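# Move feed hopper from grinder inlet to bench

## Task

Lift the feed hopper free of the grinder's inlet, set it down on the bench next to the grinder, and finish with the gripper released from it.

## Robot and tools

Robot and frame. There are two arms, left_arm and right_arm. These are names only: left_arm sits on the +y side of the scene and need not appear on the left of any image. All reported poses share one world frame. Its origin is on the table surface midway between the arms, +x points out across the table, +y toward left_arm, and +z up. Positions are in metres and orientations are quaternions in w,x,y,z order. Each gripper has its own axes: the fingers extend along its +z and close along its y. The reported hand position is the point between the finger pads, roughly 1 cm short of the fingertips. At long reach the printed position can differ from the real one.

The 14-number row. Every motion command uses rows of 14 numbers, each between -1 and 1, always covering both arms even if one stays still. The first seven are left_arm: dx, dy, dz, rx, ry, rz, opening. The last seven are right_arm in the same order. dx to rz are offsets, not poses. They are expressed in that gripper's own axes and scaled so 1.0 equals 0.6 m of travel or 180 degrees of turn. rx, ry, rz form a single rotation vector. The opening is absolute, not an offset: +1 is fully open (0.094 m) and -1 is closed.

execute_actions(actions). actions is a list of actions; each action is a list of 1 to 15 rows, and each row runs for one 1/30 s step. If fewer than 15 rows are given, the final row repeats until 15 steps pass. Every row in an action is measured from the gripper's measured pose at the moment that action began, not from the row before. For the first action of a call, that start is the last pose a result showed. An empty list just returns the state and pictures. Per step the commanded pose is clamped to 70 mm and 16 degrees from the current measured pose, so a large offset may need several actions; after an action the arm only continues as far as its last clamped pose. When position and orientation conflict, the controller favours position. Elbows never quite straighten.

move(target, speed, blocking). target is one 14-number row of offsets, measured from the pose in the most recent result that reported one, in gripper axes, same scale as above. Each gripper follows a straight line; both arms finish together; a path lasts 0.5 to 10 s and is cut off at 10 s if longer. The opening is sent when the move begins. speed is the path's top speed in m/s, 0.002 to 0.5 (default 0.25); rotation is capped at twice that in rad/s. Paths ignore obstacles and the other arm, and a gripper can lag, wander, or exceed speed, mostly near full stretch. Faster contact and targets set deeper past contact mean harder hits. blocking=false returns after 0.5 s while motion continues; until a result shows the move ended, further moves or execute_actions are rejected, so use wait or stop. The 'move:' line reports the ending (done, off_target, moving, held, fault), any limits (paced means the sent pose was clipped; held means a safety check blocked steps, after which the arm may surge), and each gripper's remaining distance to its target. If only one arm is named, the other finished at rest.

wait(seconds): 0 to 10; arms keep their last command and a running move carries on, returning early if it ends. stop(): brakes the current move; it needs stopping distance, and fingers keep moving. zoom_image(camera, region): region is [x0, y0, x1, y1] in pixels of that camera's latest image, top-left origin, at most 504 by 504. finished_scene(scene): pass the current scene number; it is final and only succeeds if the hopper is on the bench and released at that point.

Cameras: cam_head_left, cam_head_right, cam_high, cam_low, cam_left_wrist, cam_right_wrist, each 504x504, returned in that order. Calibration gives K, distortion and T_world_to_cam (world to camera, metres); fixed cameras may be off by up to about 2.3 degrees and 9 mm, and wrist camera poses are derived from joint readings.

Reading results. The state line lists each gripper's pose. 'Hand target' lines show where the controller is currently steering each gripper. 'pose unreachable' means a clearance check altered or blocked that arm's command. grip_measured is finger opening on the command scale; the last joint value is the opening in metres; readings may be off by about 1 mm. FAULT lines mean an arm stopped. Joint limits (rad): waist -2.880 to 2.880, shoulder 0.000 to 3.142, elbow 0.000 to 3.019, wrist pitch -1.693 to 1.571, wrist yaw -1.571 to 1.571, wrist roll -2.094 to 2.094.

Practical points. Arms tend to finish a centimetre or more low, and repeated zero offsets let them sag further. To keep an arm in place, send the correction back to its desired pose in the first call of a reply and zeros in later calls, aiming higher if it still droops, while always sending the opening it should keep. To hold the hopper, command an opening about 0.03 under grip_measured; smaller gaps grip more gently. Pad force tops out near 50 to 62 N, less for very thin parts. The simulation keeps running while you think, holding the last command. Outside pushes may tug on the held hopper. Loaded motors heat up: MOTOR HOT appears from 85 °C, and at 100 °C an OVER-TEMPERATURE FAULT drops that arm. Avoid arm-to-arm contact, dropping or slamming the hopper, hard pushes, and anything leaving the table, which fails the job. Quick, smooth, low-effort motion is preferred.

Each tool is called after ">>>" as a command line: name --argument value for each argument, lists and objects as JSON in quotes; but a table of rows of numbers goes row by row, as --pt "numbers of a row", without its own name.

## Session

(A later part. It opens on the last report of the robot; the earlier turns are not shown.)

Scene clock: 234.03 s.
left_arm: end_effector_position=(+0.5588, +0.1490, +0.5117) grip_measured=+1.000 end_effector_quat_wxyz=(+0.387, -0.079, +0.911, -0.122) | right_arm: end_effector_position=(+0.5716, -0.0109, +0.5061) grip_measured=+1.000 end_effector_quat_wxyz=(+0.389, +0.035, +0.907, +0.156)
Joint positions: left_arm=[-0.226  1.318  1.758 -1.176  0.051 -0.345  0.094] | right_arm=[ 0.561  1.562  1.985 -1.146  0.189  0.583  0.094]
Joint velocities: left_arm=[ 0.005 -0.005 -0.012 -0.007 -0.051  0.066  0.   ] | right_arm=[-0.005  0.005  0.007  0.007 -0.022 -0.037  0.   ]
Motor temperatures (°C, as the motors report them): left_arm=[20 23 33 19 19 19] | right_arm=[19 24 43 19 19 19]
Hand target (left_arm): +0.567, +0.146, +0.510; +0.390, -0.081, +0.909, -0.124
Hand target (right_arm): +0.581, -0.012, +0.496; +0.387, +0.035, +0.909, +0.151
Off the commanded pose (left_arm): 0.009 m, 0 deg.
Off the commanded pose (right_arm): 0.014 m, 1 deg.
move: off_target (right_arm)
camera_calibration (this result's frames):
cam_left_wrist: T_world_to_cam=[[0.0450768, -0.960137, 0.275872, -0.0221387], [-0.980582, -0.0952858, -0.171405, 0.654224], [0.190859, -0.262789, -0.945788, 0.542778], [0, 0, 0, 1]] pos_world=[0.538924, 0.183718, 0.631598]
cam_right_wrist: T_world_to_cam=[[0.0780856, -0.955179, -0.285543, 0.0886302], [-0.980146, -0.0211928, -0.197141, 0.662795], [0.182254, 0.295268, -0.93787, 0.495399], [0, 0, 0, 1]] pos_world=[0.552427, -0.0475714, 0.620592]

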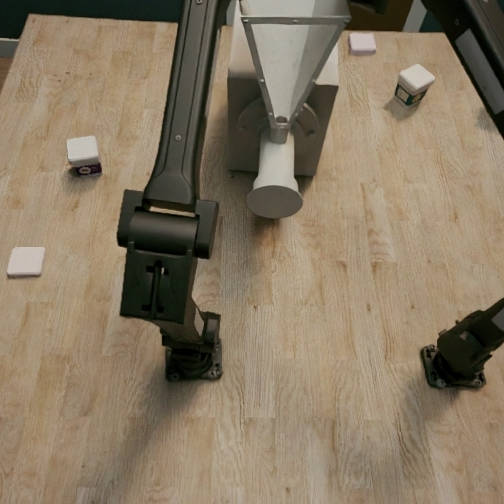

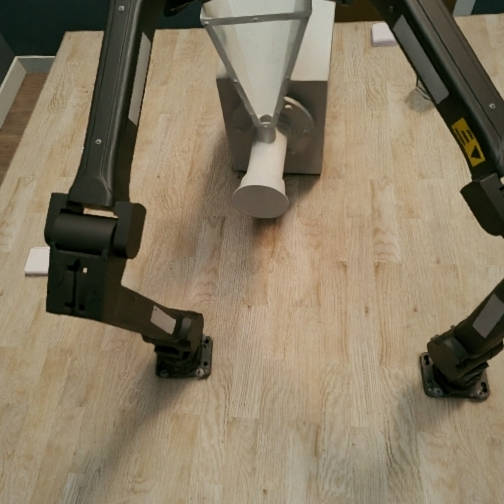

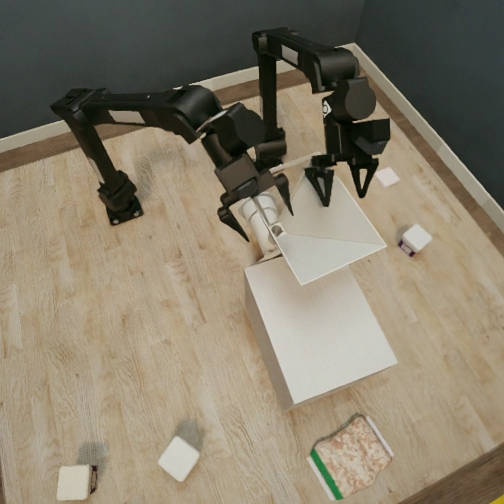

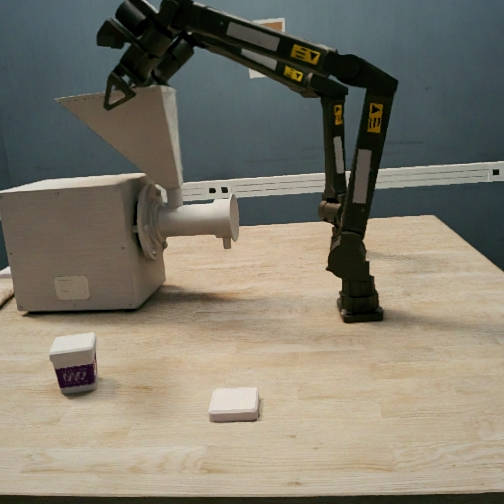

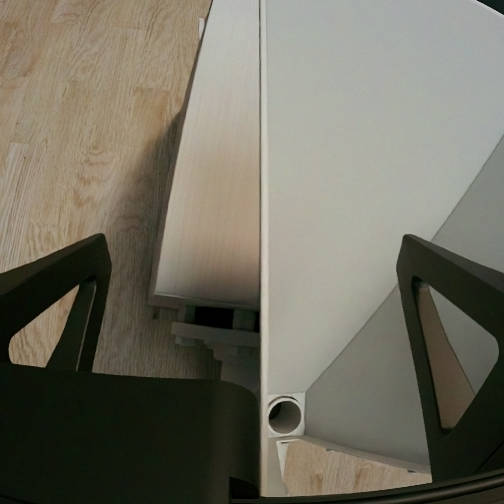

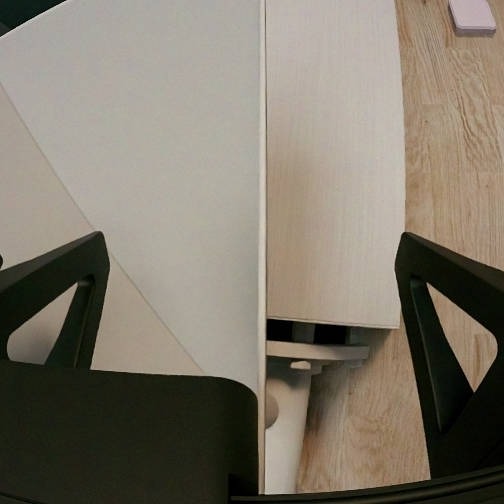

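>>> execute_actions --actions '[[[-0.0034,-0.0015,0.002,0.002,-0.004,-0.001,1, 0.001,-0.007,0.034,0,-0.002,0,1]], [[-0.0034,-0.0015,0.002,0.002,-0.004,-0.001,0.2, 0.001,-0.002,0.012,0,-0.002,0,0.2],[-0.0034,-0.0015,0.002,0.002,-0.004,-0.001,0.0, 0.001,-0.002,0.012,0,-0.002,0,0.0],[-0.0034,-0.0015,0.002,0.002,-0.004,-0.001,-0.2, 0.001,-0.002,0.012,0,-0.002,0,-0.2],[-0.0034,-0.0015,0.002,0.002,-0.004,-0.001,-0.4, 0.001,-0.002,0.012,0,-0.002,0,-0.4],[-0.0034,-0.0015,0.002,0.002,-0.004,-0.001,-0.6, 0.001,-0.002,0.012,0,-0.002,0,-0.6],[-0.0034,-0.0015,0.002,0.002,-0.004,-0.001,-0.75, 0.001,-0.002,0.012,0,-0.002,0,-0.75]]]'

Scene clock: 258.03 s.
left_arm: end_effector_position=(+0.5595, +0.1483, +0.5124) grip_measured=-0.747 end_effector_quat_wxyz=(+0.392, -0.079, +0.908, -0.125) | right_arm: end_effector_position=(+0.5809, -0.0285, +0.4931) grip_measured=-0.002 end_effector_quat_wxyz=(+0.392, +0.015, +0.909, +0.143)
Joint positions: left_arm=[-0.226  1.313  1.749 -1.161  0.055 -0.347  0.012] | right_arm=[ 0.523  1.544  1.928 -1.106  0.167  0.512  0.047]
Joint velocities: left_arm=[-0.005 -0.005 -0.012 -0.007  0.007  0.007 -0.001] | right_arm=[-0.005  0.024 -0.002  0.002  0.022 -0.007 -0.   ]
Motor temperatures (°C, as the motors report them): left_arm=[20 23 33 19 19 19] | right_arm=[19 24 43 19 19 19]
Hand target (left_arm): +0.562, +0.148, +0.511; +0.393, -0.080, +0.907, -0.125
Hand target (right_arm): +0.582, -0.010, +0.494; +0.395, +0.035, +0.904, +0.158
Off the commanded pose (left_arm): 0.003 m, 0 deg.
Off the commanded pose (right_arm): 0.019 m, 3 deg.
camera_calibration (this result's frames):
cam_left_wrist: T_world_to_cam=[[0.040348, -0.95873, 0.28144, -0.0234871], [-0.978869, -0.0944388, -0.181374, 0.658886], [0.200468, -0.268175, -0.942282, 0.536714], [0, 0, 0, 1]] pos_world=[0.538317, 0.18364, 0.631851]
cam_right_wrist: T_world_to_cam=[[0.104432, -0.963162, -0.247818, 0.033312], [-0.977168, -0.0530118, -0.20575, 0.670575], [0.185033, 0.263646, -0.946707, 0.488615], [0, 0, 0, 1]] pos_world=[0.561375, -0.0611885, 0.608801]

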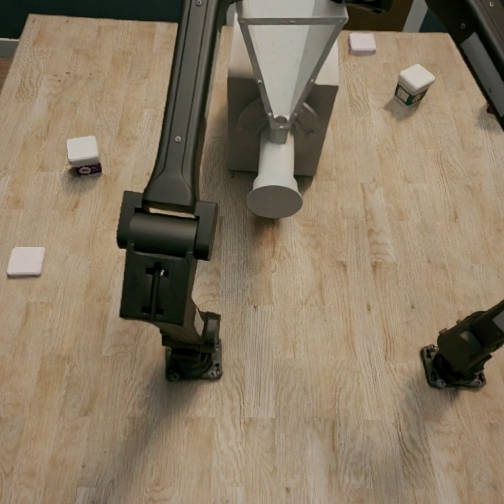

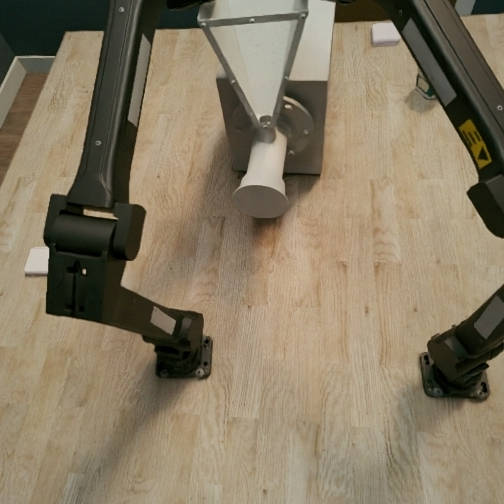

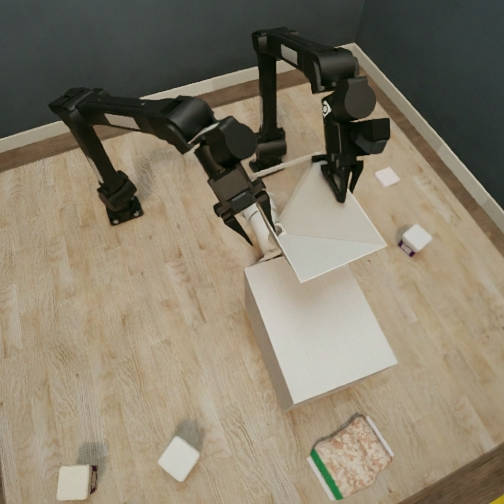

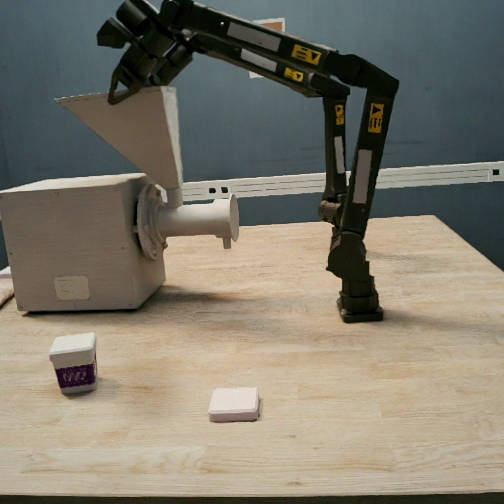

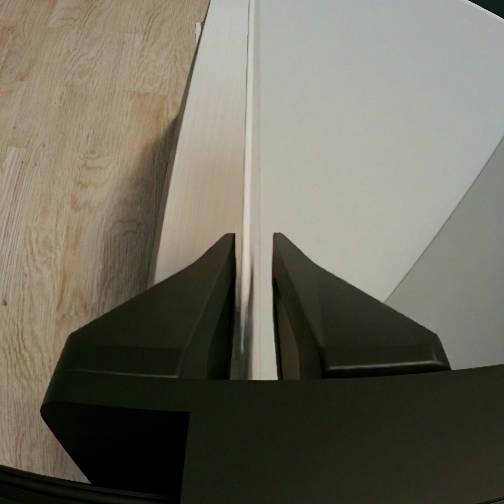

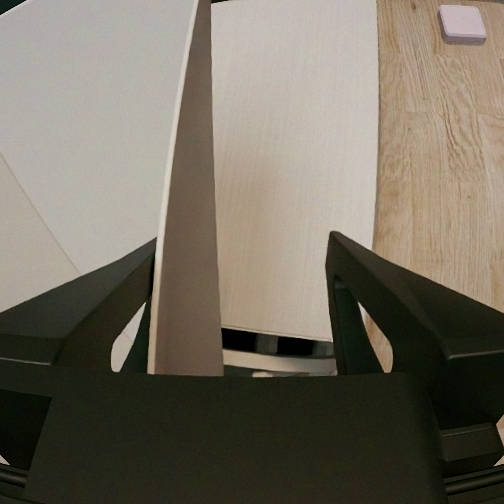

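>>> zoom_image --camera "cam_high" --region '[170, 100, 400, 300]'

>>> zoom_image --camera "cam_head_right" --region '[150, 0, 450, 160]'

>>> zoom_image --camera "cam_low" --region '[40, 0, 280, 240]'

Region (170, 100, 400, 300) of cam_high's 504x504 image, scaled by 2.191, with more detail than that image has; it fills the top 438 rows of this view, and the rest is white.

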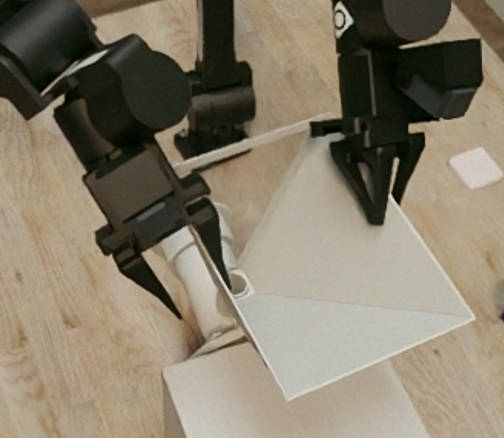

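Region (150, 0, 450, 160) of cam_head_right's 504x504 image, scaled by 1.680, with more detail than that image has; it fills the top 269 rows of this view, and the rest is white.

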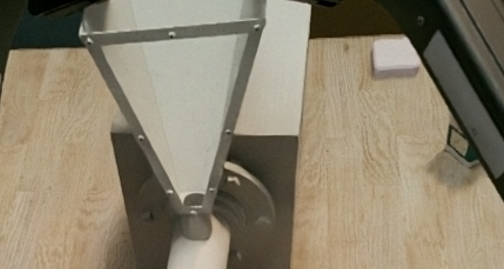

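Region (40, 0, 280, 240) of cam_low's 504x504 image, scaled by 2.100, with more detail than that image has.

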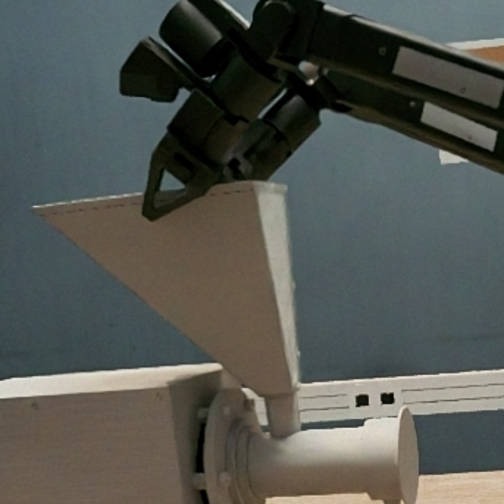

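>>> execute_actions --actions '[[[-0.002,-0.001,0.0,0.0,-0.002,0,-0.75, 0,0,-0.01,0,0,0,0.3],[-0.002,-0.001,0.0,0.0,-0.002,0,-0.75, 0,0,-0.015,0,0,0,0.6],[-0.002,-0.001,0.0,0.0,-0.002,0,-0.75, 0,0,-0.02,0,0,0,1]]]'

Scene clock: 298.20 s.
left_arm: end_effector_position=(+0.5595, +0.1484, +0.5124) grip_measured=-0.747 end_effector_quat_wxyz=(+0.392, -0.079, +0.908, -0.125) | right_arm: end_effector_position=(+0.5765, -0.0314, +0.4964) grip_measured=+1.000 end_effector_quat_wxyz=(+0.391, +0.015, +0.909, +0.142)
Joint positions: left_arm=[-0.226  1.313  1.749 -1.161  0.055 -0.347  0.012] | right_arm=[ 0.523  1.535  1.928 -1.118  0.168  0.511  0.094]
Joint velocities: left_arm=[-0.015 -0.005  0.022 -0.007 -0.037 -0.037  0.001] | right_arm=[-0.015 -0.024 -0.007  0.017 -0.007  0.066  0.   ]
Motor temperatures (°C, as the motors report them): left_arm=[20 23 32 19 19 19] | right_arm=[19 24 44 19 20 19]
Hand target (left_arm): +0.560, +0.148, +0.513; +0.394, -0.079, +0.907, -0.125
Hand target (right_arm): +0.572, -0.031, +0.501; +0.392, +0.015, +0.909, +0.143
Off the commanded pose (left_arm): 0.001 m, 0 deg.
Off the commanded pose (right_arm): 0.006 m, 0 deg.
camera_calibration (this result's frames):
cam_left_wrist: T_world_to_cam=[[0.0406112, -0.958789, 0.281201, -0.0234416], [-0.978835, -0.0946729, -0.181434, 0.658951], [0.20058, -0.267882, -0.942341, 0.536651], [0, 0, 0, 1]] pos_world=[0.538315, 0.183668, 0.631856]
cam_right_wrist: T_world_to_cam=[[0.103912, -0.963757, -0.245713, 0.0310491], [-0.977544, -0.053427, -0.203847, 0.666052], [0.183332, 0.261378, -0.947666, 0.494676], [0, 0, 0, 1]] pos_world=[0.557179, -0.0637883, 0.61219]

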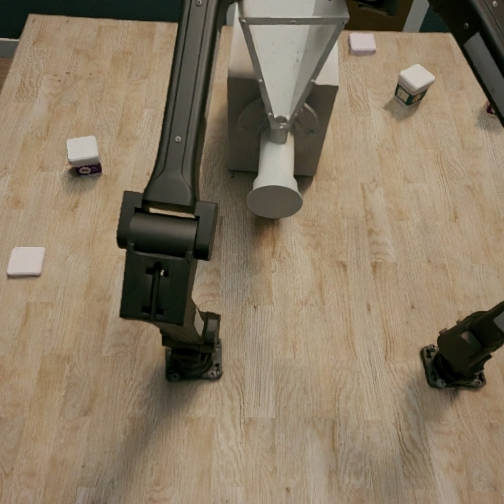

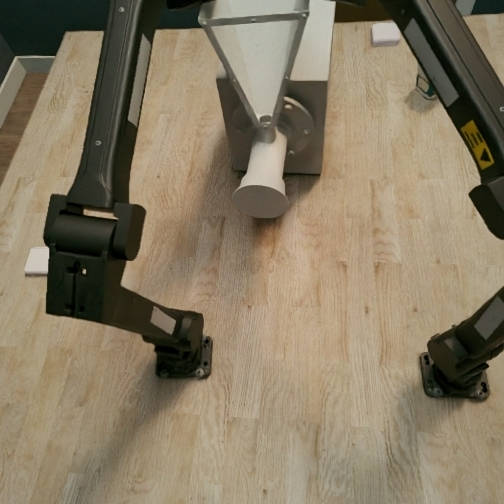

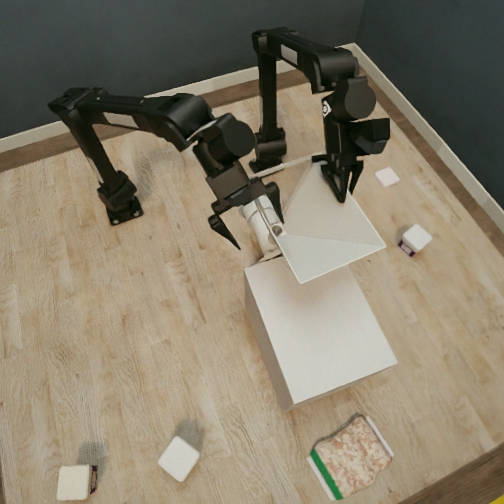

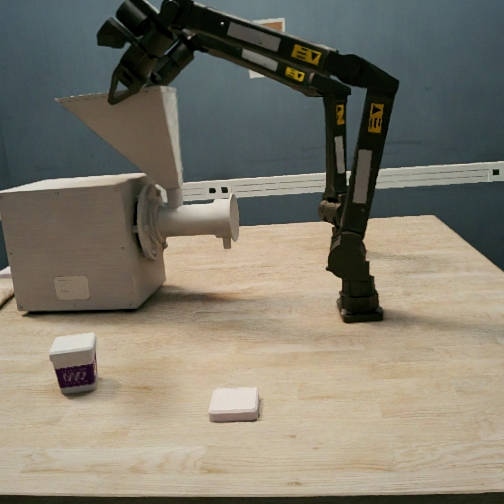

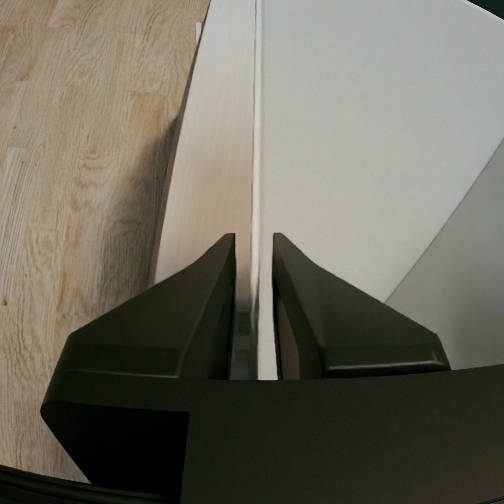

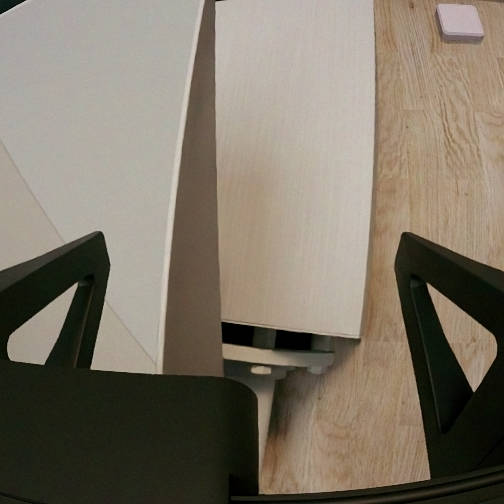

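>>> execute_actions --actions '[[[-0.002,-0.001,0.0,0.0,-0.002,0,-0.75, -0.005,0.006,-0.019,0,0,0,1],[-0.002,-0.001,0.0,0.0,-0.002,0,-0.75, -0.0097,0.0113,-0.0383,0,0,0,1]], [[-0.002,-0.001,0.0,0.0,-0.002,0,-0.75, 0,0.018,0.002,-0.002,-0.001,0.008,1],[-0.002,-0.001,0.0,0.0,-0.002,0,-0.75, 0,0.037,0.005,-0.0033,-0.0011,0.0153,1]]]'

Scene clock: 324.63 s.
left_arm: end_effector_position=(+0.5595, +0.1485, +0.5124) grip_measured=-0.747 end_effector_quat_wxyz=(+0.392, -0.079, +0.908, -0.124) | right_arm: end_effector_position=(+0.5650, -0.0222, +0.4844) grip_measured=+1.000 end_effector_quat_wxyz=(+0.369, +0.033, +0.919, +0.135)
Joint positions: left_arm=[-0.226  1.313  1.749 -1.161  0.053 -0.347  0.012] | right_arm=[ 0.553  1.543  1.931 -1.168  0.194  0.574  0.094]
Joint velocities: left_arm=[ 0.005 -0.015  0.002 -0.017  0.051 -0.022 -0.   ] | right_arm=[ 0.005  0.005  0.002  0.002 -0.022  0.037  0.   ]
Motor temperatures (°C, as the motors report them): left_arm=[20 23 32 19 19 19] | right_arm=[19 24 43 19 19 19]
Hand target (left_arm): +0.560, +0.148, +0.513; +0.394, -0.079, +0.907, -0.124
Hand target (right_arm): +0.569, -0.013, +0.491; +0.373, +0.034, +0.917, +0.141
Off the commanded pose (left_arm): 0.001 m, 0 deg.
Off the commanded pose (right_arm): 0.012 m, 1 deg.
camera_calibration (this result's frames):
cam_left_wrist: T_world_to_cam=[[0.0414009, -0.958965, 0.280486, -0.0233054], [-0.978733, -0.095375, -0.181616, 0.659144], [0.200915, -0.267002, -0.942519, 0.536461], [0, 0, 0, 1]] pos_world=[0.538308, 0.183753, 0.631873]
cam_right_wrist: T_world_to_cam=[[0.0605923, -0.966513, -0.24936, 0.0643284], [-0.9881, -0.0226957, -0.152132, 0.634439], [0.141378, 0.255611, -0.956387, 0.510773], [0, 0, 0, 1]] pos_world=[0.550779, -0.0539858, 0.601056]

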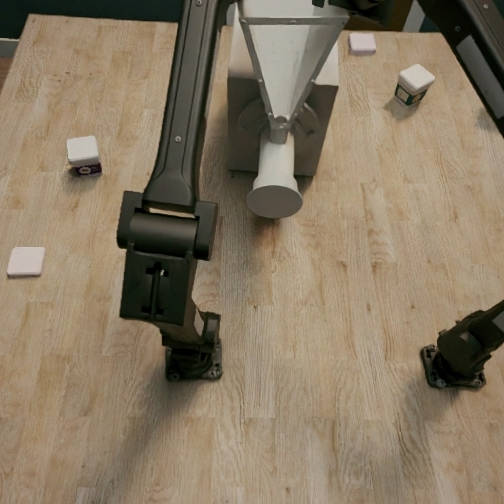

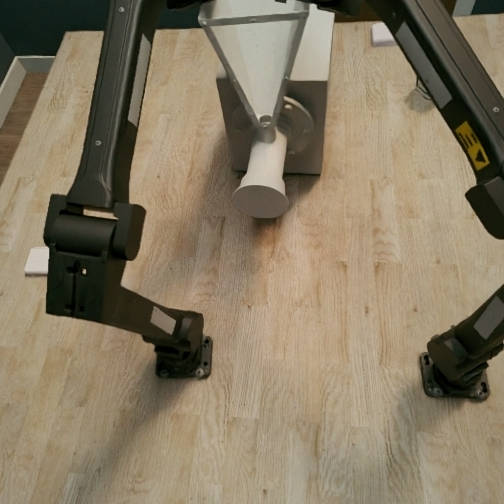

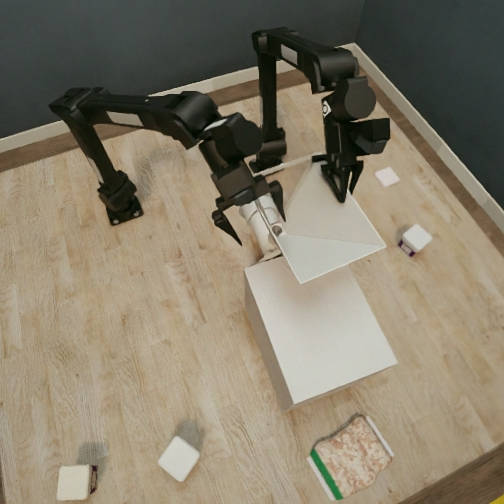

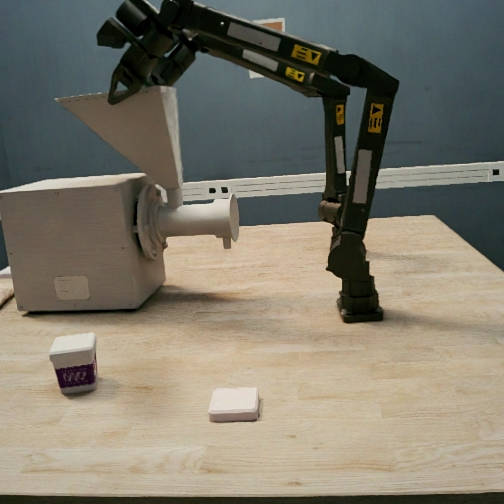

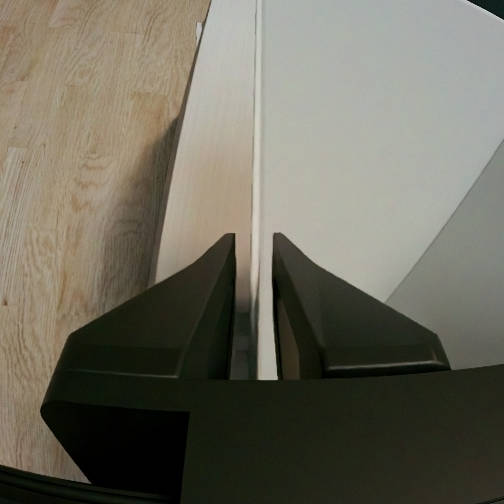

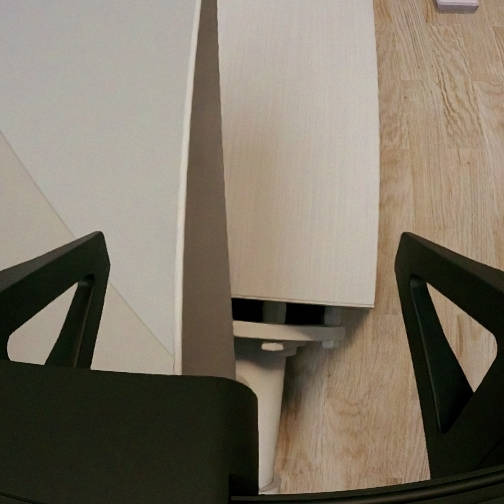

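>>> zoom_image --camera "cam_high" --region '[190, 130, 310, 250]'

Region (190, 130, 310, 250) of cam_high's 504x504 image, scaled by 4.200, with more detail than that image has.

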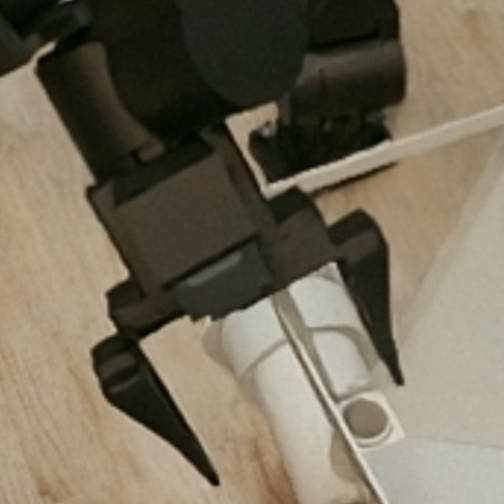

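>>> move --target '[-0.002,-0.001,0.0,0.0,-0.002,0,-0.75, -0.05,0.044,-0.0343,-0.0133,-0.024,0.0047,1]' --speed 0.08

Scene clock: 387.70 s.
left_arm: end_effector_position=(+0.5595, +0.1485, +0.5124) grip_measured=-0.747 end_effector_quat_wxyz=(+0.392, -0.079, +0.908, -0.124) | right_arm: end_effector_position=(+0.5660, -0.0166, +0.5098) grip_measured=+1.000 end_effector_quat_wxyz=(+0.391, +0.035, +0.909, +0.143)
Joint positions: left_arm=[-0.226  1.313  1.749 -1.161  0.053 -0.347  0.012] | right_arm=[ 0.566  1.552  1.988 -1.168  0.215  0.578  0.094]
Joint velocities: left_arm=[ 0.015  0.005  0.012 -0.017  0.037 -0.081 -0.   ] | right_arm=[ 0.005  0.024 -0.002 -0.007 -0.022 -0.007  0.   ]
Motor temperatures (°C, as the motors report them): left_arm=[20 23 32 19 19 19] | right_arm=[19 24 46 19 19 19]
Hand target (left_arm): +0.560, +0.148, +0.513; +0.395, -0.079, +0.907, -0.124
Hand target (right_arm): +0.571, -0.007, +0.526; +0.404, +0.037, +0.901, +0.155
Off the commanded pose (left_arm): 0.001 m, 0 deg.
Off the commanded pose (right_arm): 0.020 m, 2 deg.
move: off_target (right_arm)
camera_calibration (this result's frames):
cam_left_wrist: T_world_to_cam=[[0.0414009, -0.958965, 0.280486, -0.0233054], [-0.978733, -0.095375, -0.181616, 0.659144], [0.200915, -0.267002, -0.942519, 0.536461], [0, 0, 0, 1]] pos_world=[0.538308, 0.183753, 0.631873]
cam_right_wrist: T_world_to_cam=[[0.0679546, -0.962367, -0.263119, 0.0789424], [-0.979851, -0.0147305, -0.199184, 0.658839], [0.187813, 0.271353, -0.943978, 0.501223], [0, 0, 0, 1]] pos_world=[0.546064, -0.0503319, 0.625145]

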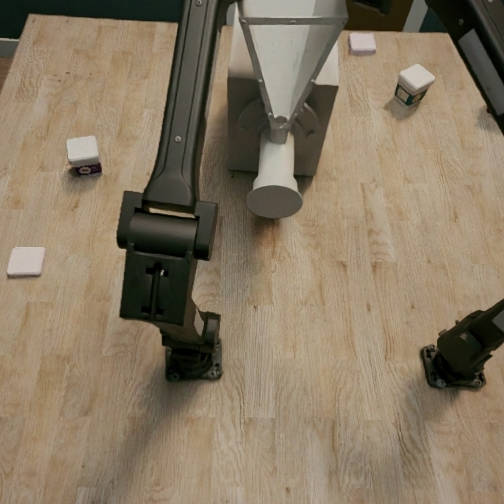

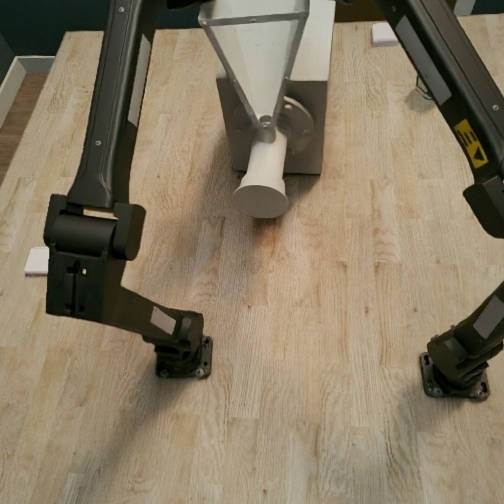

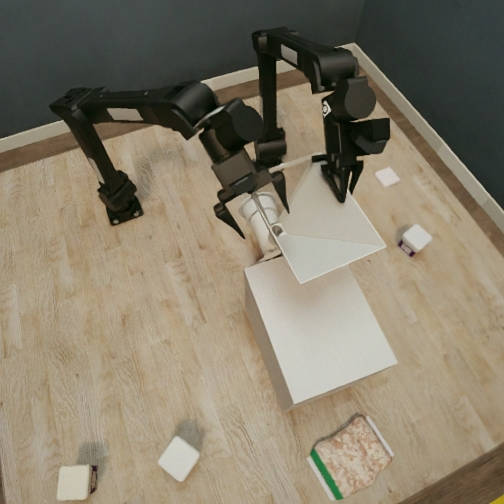

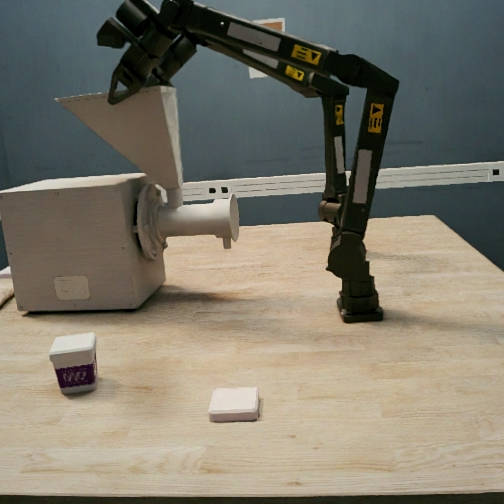

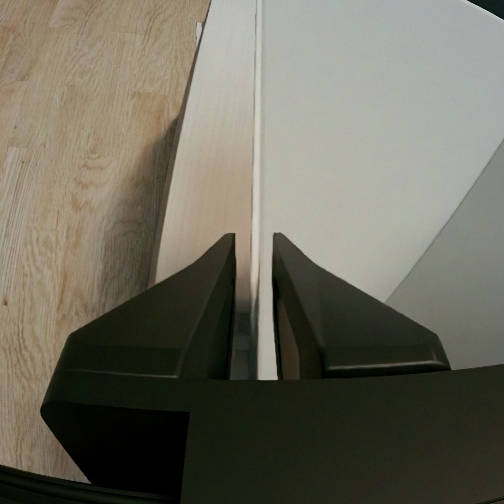

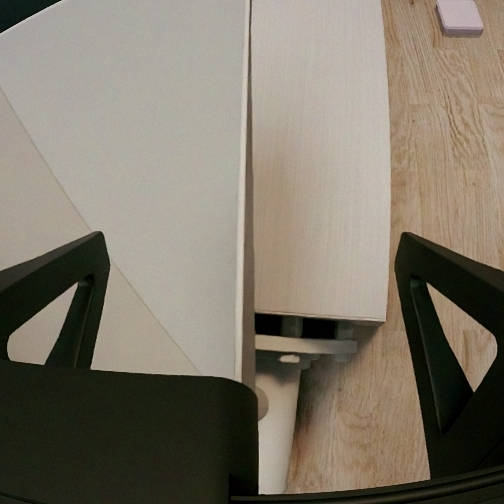

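>>> move --target '[-0.002,-0.001,0.0,0.0,-0.002,0,-0.75, 0,0.008,0.033,-0.002,-0.006,0.003,1]' --speed 0.05

Scene clock: 402.97 s.
left_arm: end_effector_position=(+0.5595, +0.1485, +0.5124) grip_measured=-0.747 end_effector_quat_wxyz=(+0.392, -0.079, +0.908, -0.124) | right_arm: end_effector_position=(+0.5734, -0.0122, +0.5073) grip_measured=+1.000 end_effector_quat_wxyz=(+0.401, +0.037, +0.903, +0.148)
Joint positions: left_arm=[-0.226  1.313  1.749 -1.161  0.053 -0.347  0.012] | right_arm=[ 0.566  1.556  1.972 -1.124  0.218  0.578  0.094]
Joint velocities: left_arm=[-0.015 -0.005 -0.007  0.002  0.095 -0.022 -0.001] | right_arm=[ 0.005  0.015 -0.002 -0.007  0.007  0.007  0.   ]
Motor temperatures (°C, as the motors report them): left_arm=[20 23 31 19 19 19] | right_arm=[19 24 47 19 19 19]
Hand target (left_arm): +0.560, +0.148, +0.513; +0.395, -0.079, +0.907, -0.124
Hand target (right_arm): +0.580, -0.008, +0.498; +0.399, +0.039, +0.904, +0.147
Off the commanded pose (left_arm): 0.001 m, 0 deg.
Off the commanded pose (right_arm): 0.012 m, 0 deg.
move: off_target (right_arm)
camera_calibration (this result's frames):
cam_left_wrist: T_world_to_cam=[[0.0414009, -0.958965, 0.280486, -0.0233054], [-0.978733, -0.095375, -0.181616, 0.659144], [0.200915, -0.267002, -0.942519, 0.536461], [0, 0, 0, 1]] pos_world=[0.538308, 0.183753, 0.631873]
cam_right_wrist: T_world_to_cam=[[0.0710583, -0.959253, -0.273469, 0.0854556], [-0.975333, -0.0093766, -0.22054, 0.673977], [0.20899, 0.282394, -0.936257, 0.480298], [0, 0, 0, 1]] pos_world=[0.550902, -0.0473403, 0.621691]

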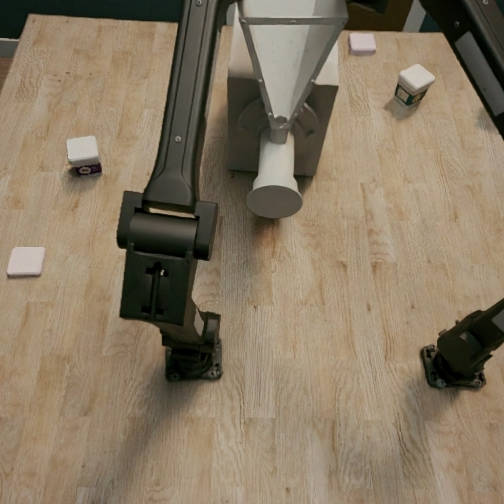

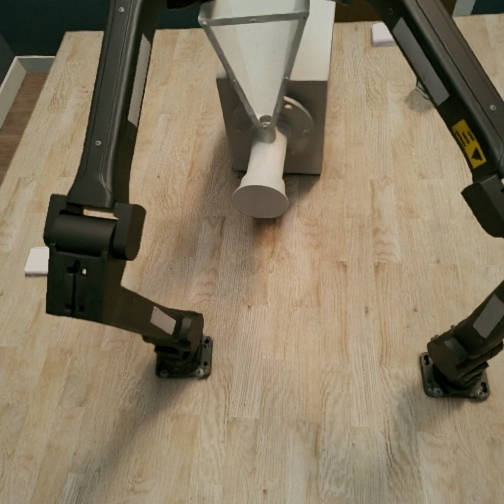

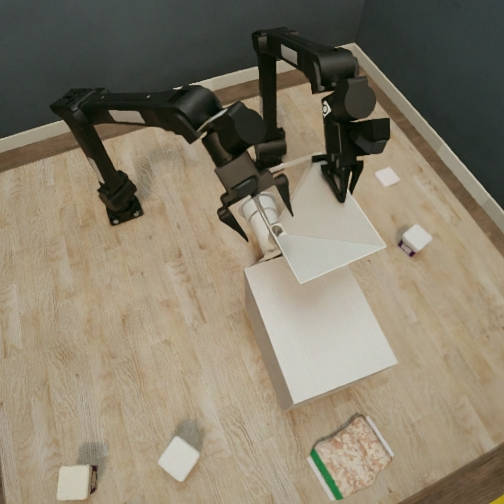

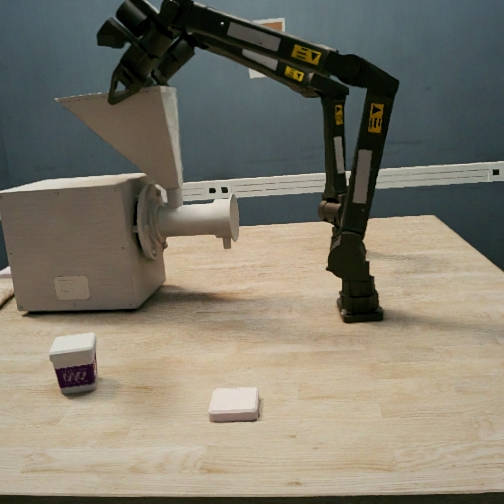

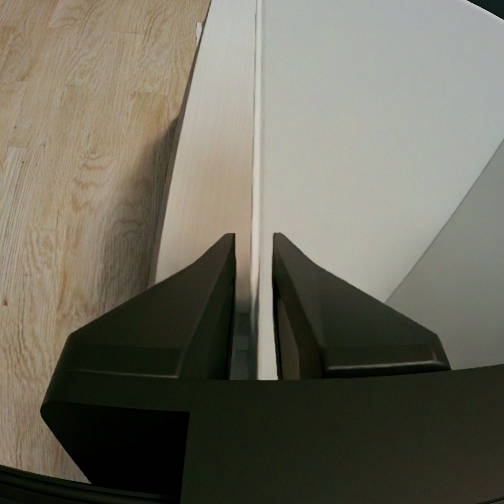

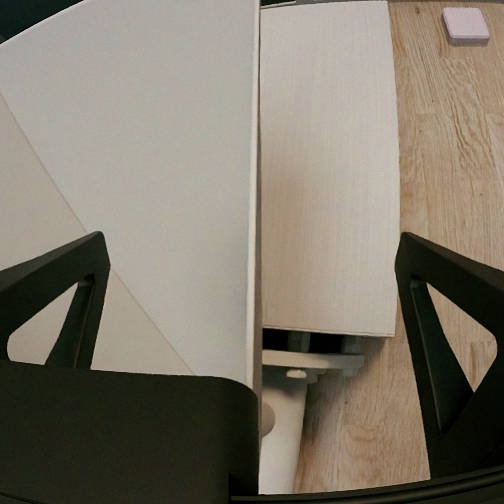

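>>> move --target '[-0.002,-0.001,0.0,0.0,-0.002,0,-0.75, 0.0087,0.002,0.030,0,0.004,0,0.4]' --speed 0.04

Scene clock: 414.00 s.
left_arm: end_effector_position=(+0.5595, +0.1485, +0.5124) grip_measured=-0.747 end_effector_quat_wxyz=(+0.392, -0.079, +0.908, -0.124) | right_arm: end_effector_position=(+0.5740, -0.0107, +0.5076) grip_measured=+0.402 end_effector_quat_wxyz=(+0.402, +0.036, +0.902, +0.152)
Joint positions: left_arm=[-0.226  1.313  1.749 -1.161  0.053 -0.347  0.012] | right_arm=[ 0.566  1.556  1.971 -1.116  0.212  0.578  0.066]
Joint velocities: left_arm=[-0.005  0.024 -0.007  0.012 -0.037  0.022  0.   ] | right_arm=[-0.005 -0.005  0.002 -0.002  0.051 -0.051  0.001]
Motor temperatures (°C, as the motors report them): left_arm=[20 23 31 19 19 19] | right_arm=[19 24 45 19 19 19]
Hand target (left_arm): +0.560, +0.148, +0.513; +0.395, -0.079, +0.907, -0.124
Hand target (right_arm): +0.583, -0.006, +0.493; +0.395, +0.036, +0.906, +0.149
Off the commanded pose (left_arm): 0.001 m, 0 deg.
Off the commanded pose (right_arm): 0.018 m, 1 deg.
move: off_target (right_arm)
camera_calibration (this result's frames):
cam_left_wrist: T_world_to_cam=[[0.0414009, -0.958965, 0.280486, -0.0233054], [-0.978733, -0.095375, -0.181616, 0.659144], [0.200915, -0.267002, -0.942519, 0.536461], [0, 0, 0, 1]] pos_world=[0.538308, 0.183753, 0.631873]
cam_right_wrist: T_world_to_cam=[[0.0760563, -0.957136, -0.279474, 0.0872241], [-0.974627, -0.0121857, -0.223502, 0.675743], [0.210517, 0.289382, -0.933778, 0.47796], [0, 0, 0, 1]] pos_world=[0.551345, -0.0465931, 0.621715]

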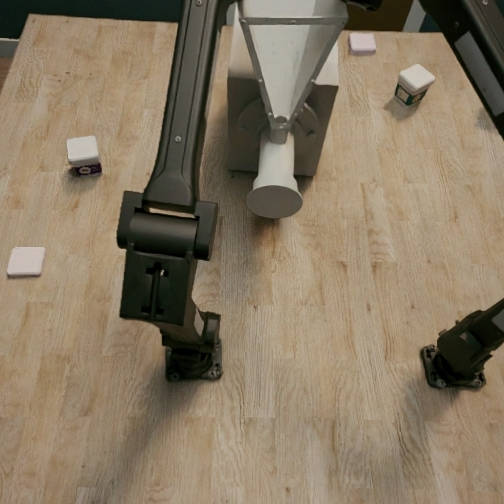

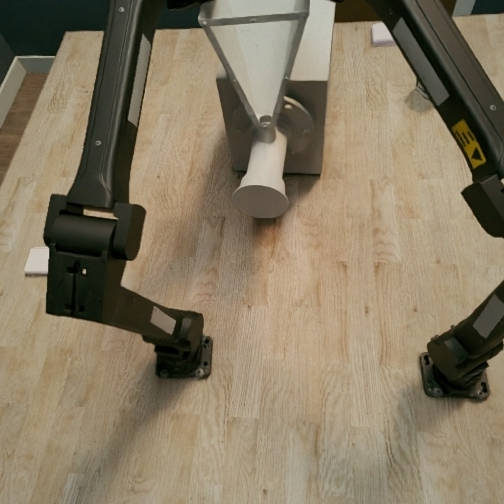

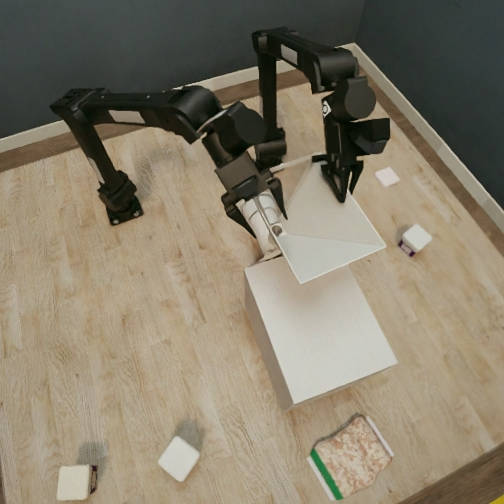

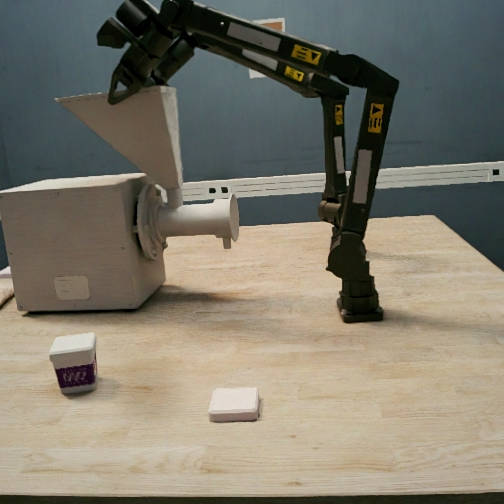

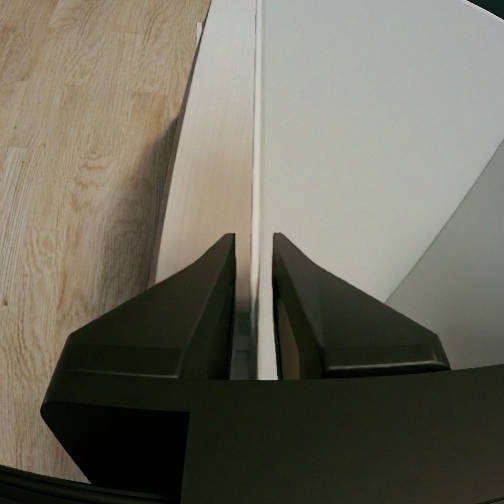

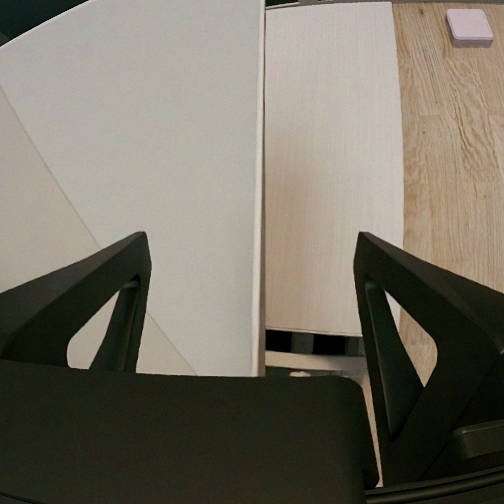

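>>> execute_actions --actions '[[[-0.002,-0.001,0.0,0.0,-0.002,0,-0.75, -0.004,0.002,-0.006,0,-0.004,0,0.3],[-0.002,-0.001,0.0,0.0,-0.002,0,-0.75, -0.004,0.002,-0.006,0,-0.004,0,0.2],[-0.002,-0.001,0.0,0.0,-0.002,0,-0.75, -0.004,0.002,-0.006,0,-0.004,0,0.1],[-0.002,-0.001,0.0,0.0,-0.002,0,-0.75, -0.004,0.002,-0.006,0,-0.004,0,0.0],[-0.002,-0.001,0.0,0.0,-0.002,0,-0.75, -0.004,0.002,-0.006,0,-0.004,0,-0.1],[-0.002,-0.001,0.0,0.0,-0.002,0,-0.75, -0.004,0.002,-0.006,0,-0.004,0,-0.2],[-0.002,-0.001,0.0,0.0,-0.002,0,-0.75, -0.004,0.002,-0.006,0,-0.004,0,-0.3],[-0.002,-0.001,0.0,0.0,-0.002,0,-0.75, -0.004,0.002,-0.006,0,-0.004,0,-0.4],[-0.002,-0.001,0.0,0.0,-0.002,0,-0.75, -0.004,0.002,-0.006,0,-0.004,0,-0.5],[-0.002,-0.001,0.0,0.0,-0.002,0,-0.75, -0.004,0.002,-0.006,0,-0.004,0,-0.6],[-0.002,-0.001,0.0,0.0,-0.002,0,-0.75, -0.004,0.002,-0.006,0,-0.004,0,-0.7],[-0.002,-0.001,0.0,0.0,-0.002,0,-0.75, -0.004,0.002,-0.006,0,-0.004,0,-0.75]]]'

Scene clock: 431.37 s.
left_arm: end_effector_position=(+0.5595, +0.1486, +0.5123) grip_measured=-0.747 end_effector_quat_wxyz=(+0.392, -0.079, +0.908, -0.124) | right_arm: end_effector_position=(+0.5745, -0.0118, +0.5078) grip_measured=-0.748 end_effector_quat_wxyz=(+0.404, +0.038, +0.902, +0.149)
Joint positions: left_arm=[-0.226  1.313  1.749 -1.161  0.053 -0.347  0.012] | right_arm=[ 0.566  1.556  1.971 -1.116  0.22   0.578  0.012]
Joint velocities: left_arm=[ 0.005 -0.024  0.022 -0.012  0.022 -0.007  0.   ] | right_arm=[-0.005 -0.005 -0.022  0.012  0.007 -0.022 -0.001]
Motor temperatures (°C, as the motors report them): left_arm=[20 23 31 19 19 19] | right_arm=[19 24 43 19 19 19]
Hand target (left_arm): +0.560, +0.148, +0.513; +0.395, -0.080, +0.907, -0.124
Hand target (right_arm): +0.573, -0.011, +0.512; +0.407, +0.037, +0.900, +0.152
Off the commanded pose (left_arm): 0.001 m, 0 deg.
Off the commanded pose (right_arm): 0.005 m, 1 deg.
camera_calibration (this result's frames):
cam_left_wrist: T_world_to_cam=[[0.0416642, -0.959023, 0.280248, -0.0232601], [-0.978699, -0.095609, -0.181677, 0.659209], [0.201026, -0.266709, -0.942579, 0.536398], [0, 0, 0, 1]] pos_world=[0.538306, 0.183782, 0.631879]
cam_right_wrist: T_world_to_cam=[[0.0714817, -0.958618, -0.275575, 0.0867907], [-0.974091, -0.00765989, -0.226025, 0.677297], [0.214561, 0.284592, -0.934329, 0.476237], [0, 0, 0, 1]] pos_world=[0.551363, -0.0471458, 0.621965]

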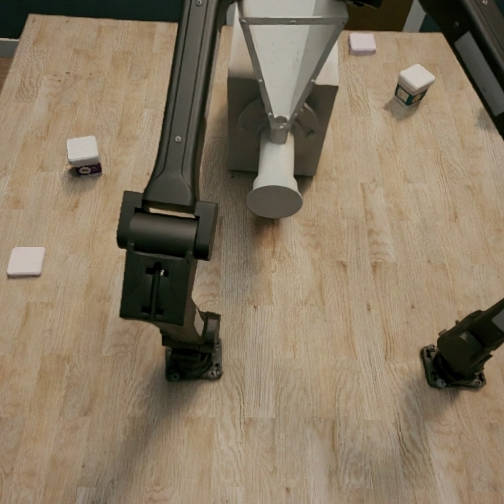

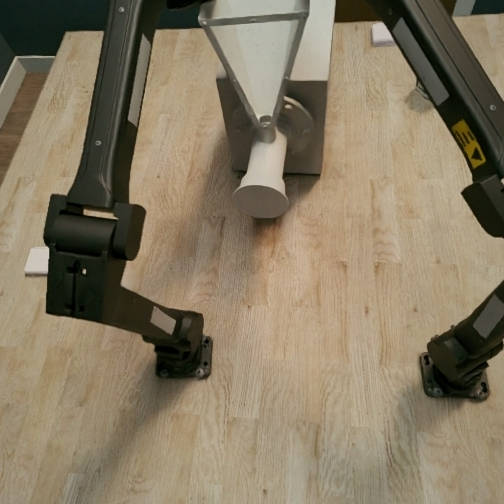

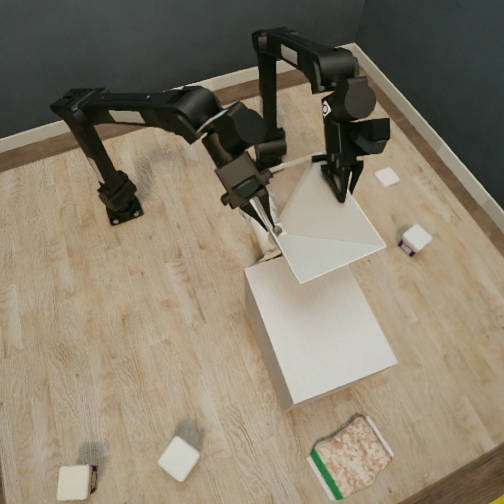

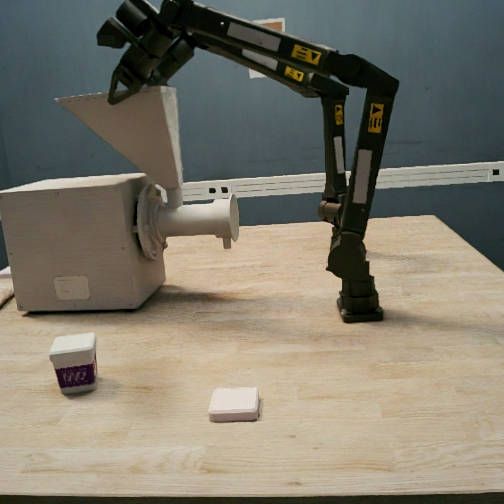

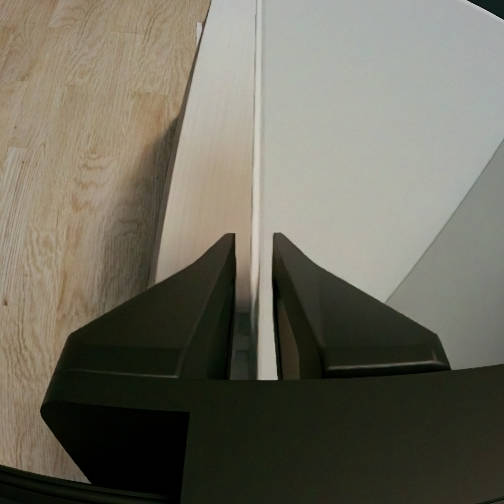

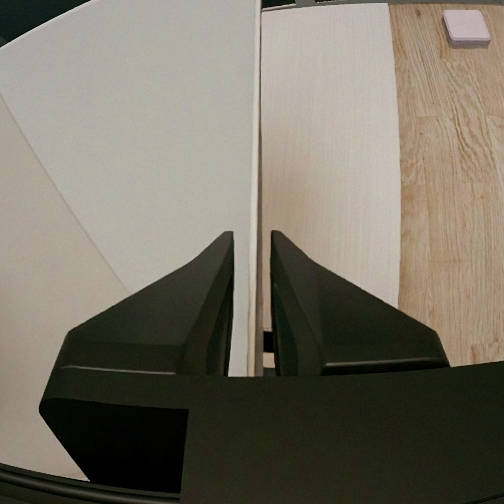

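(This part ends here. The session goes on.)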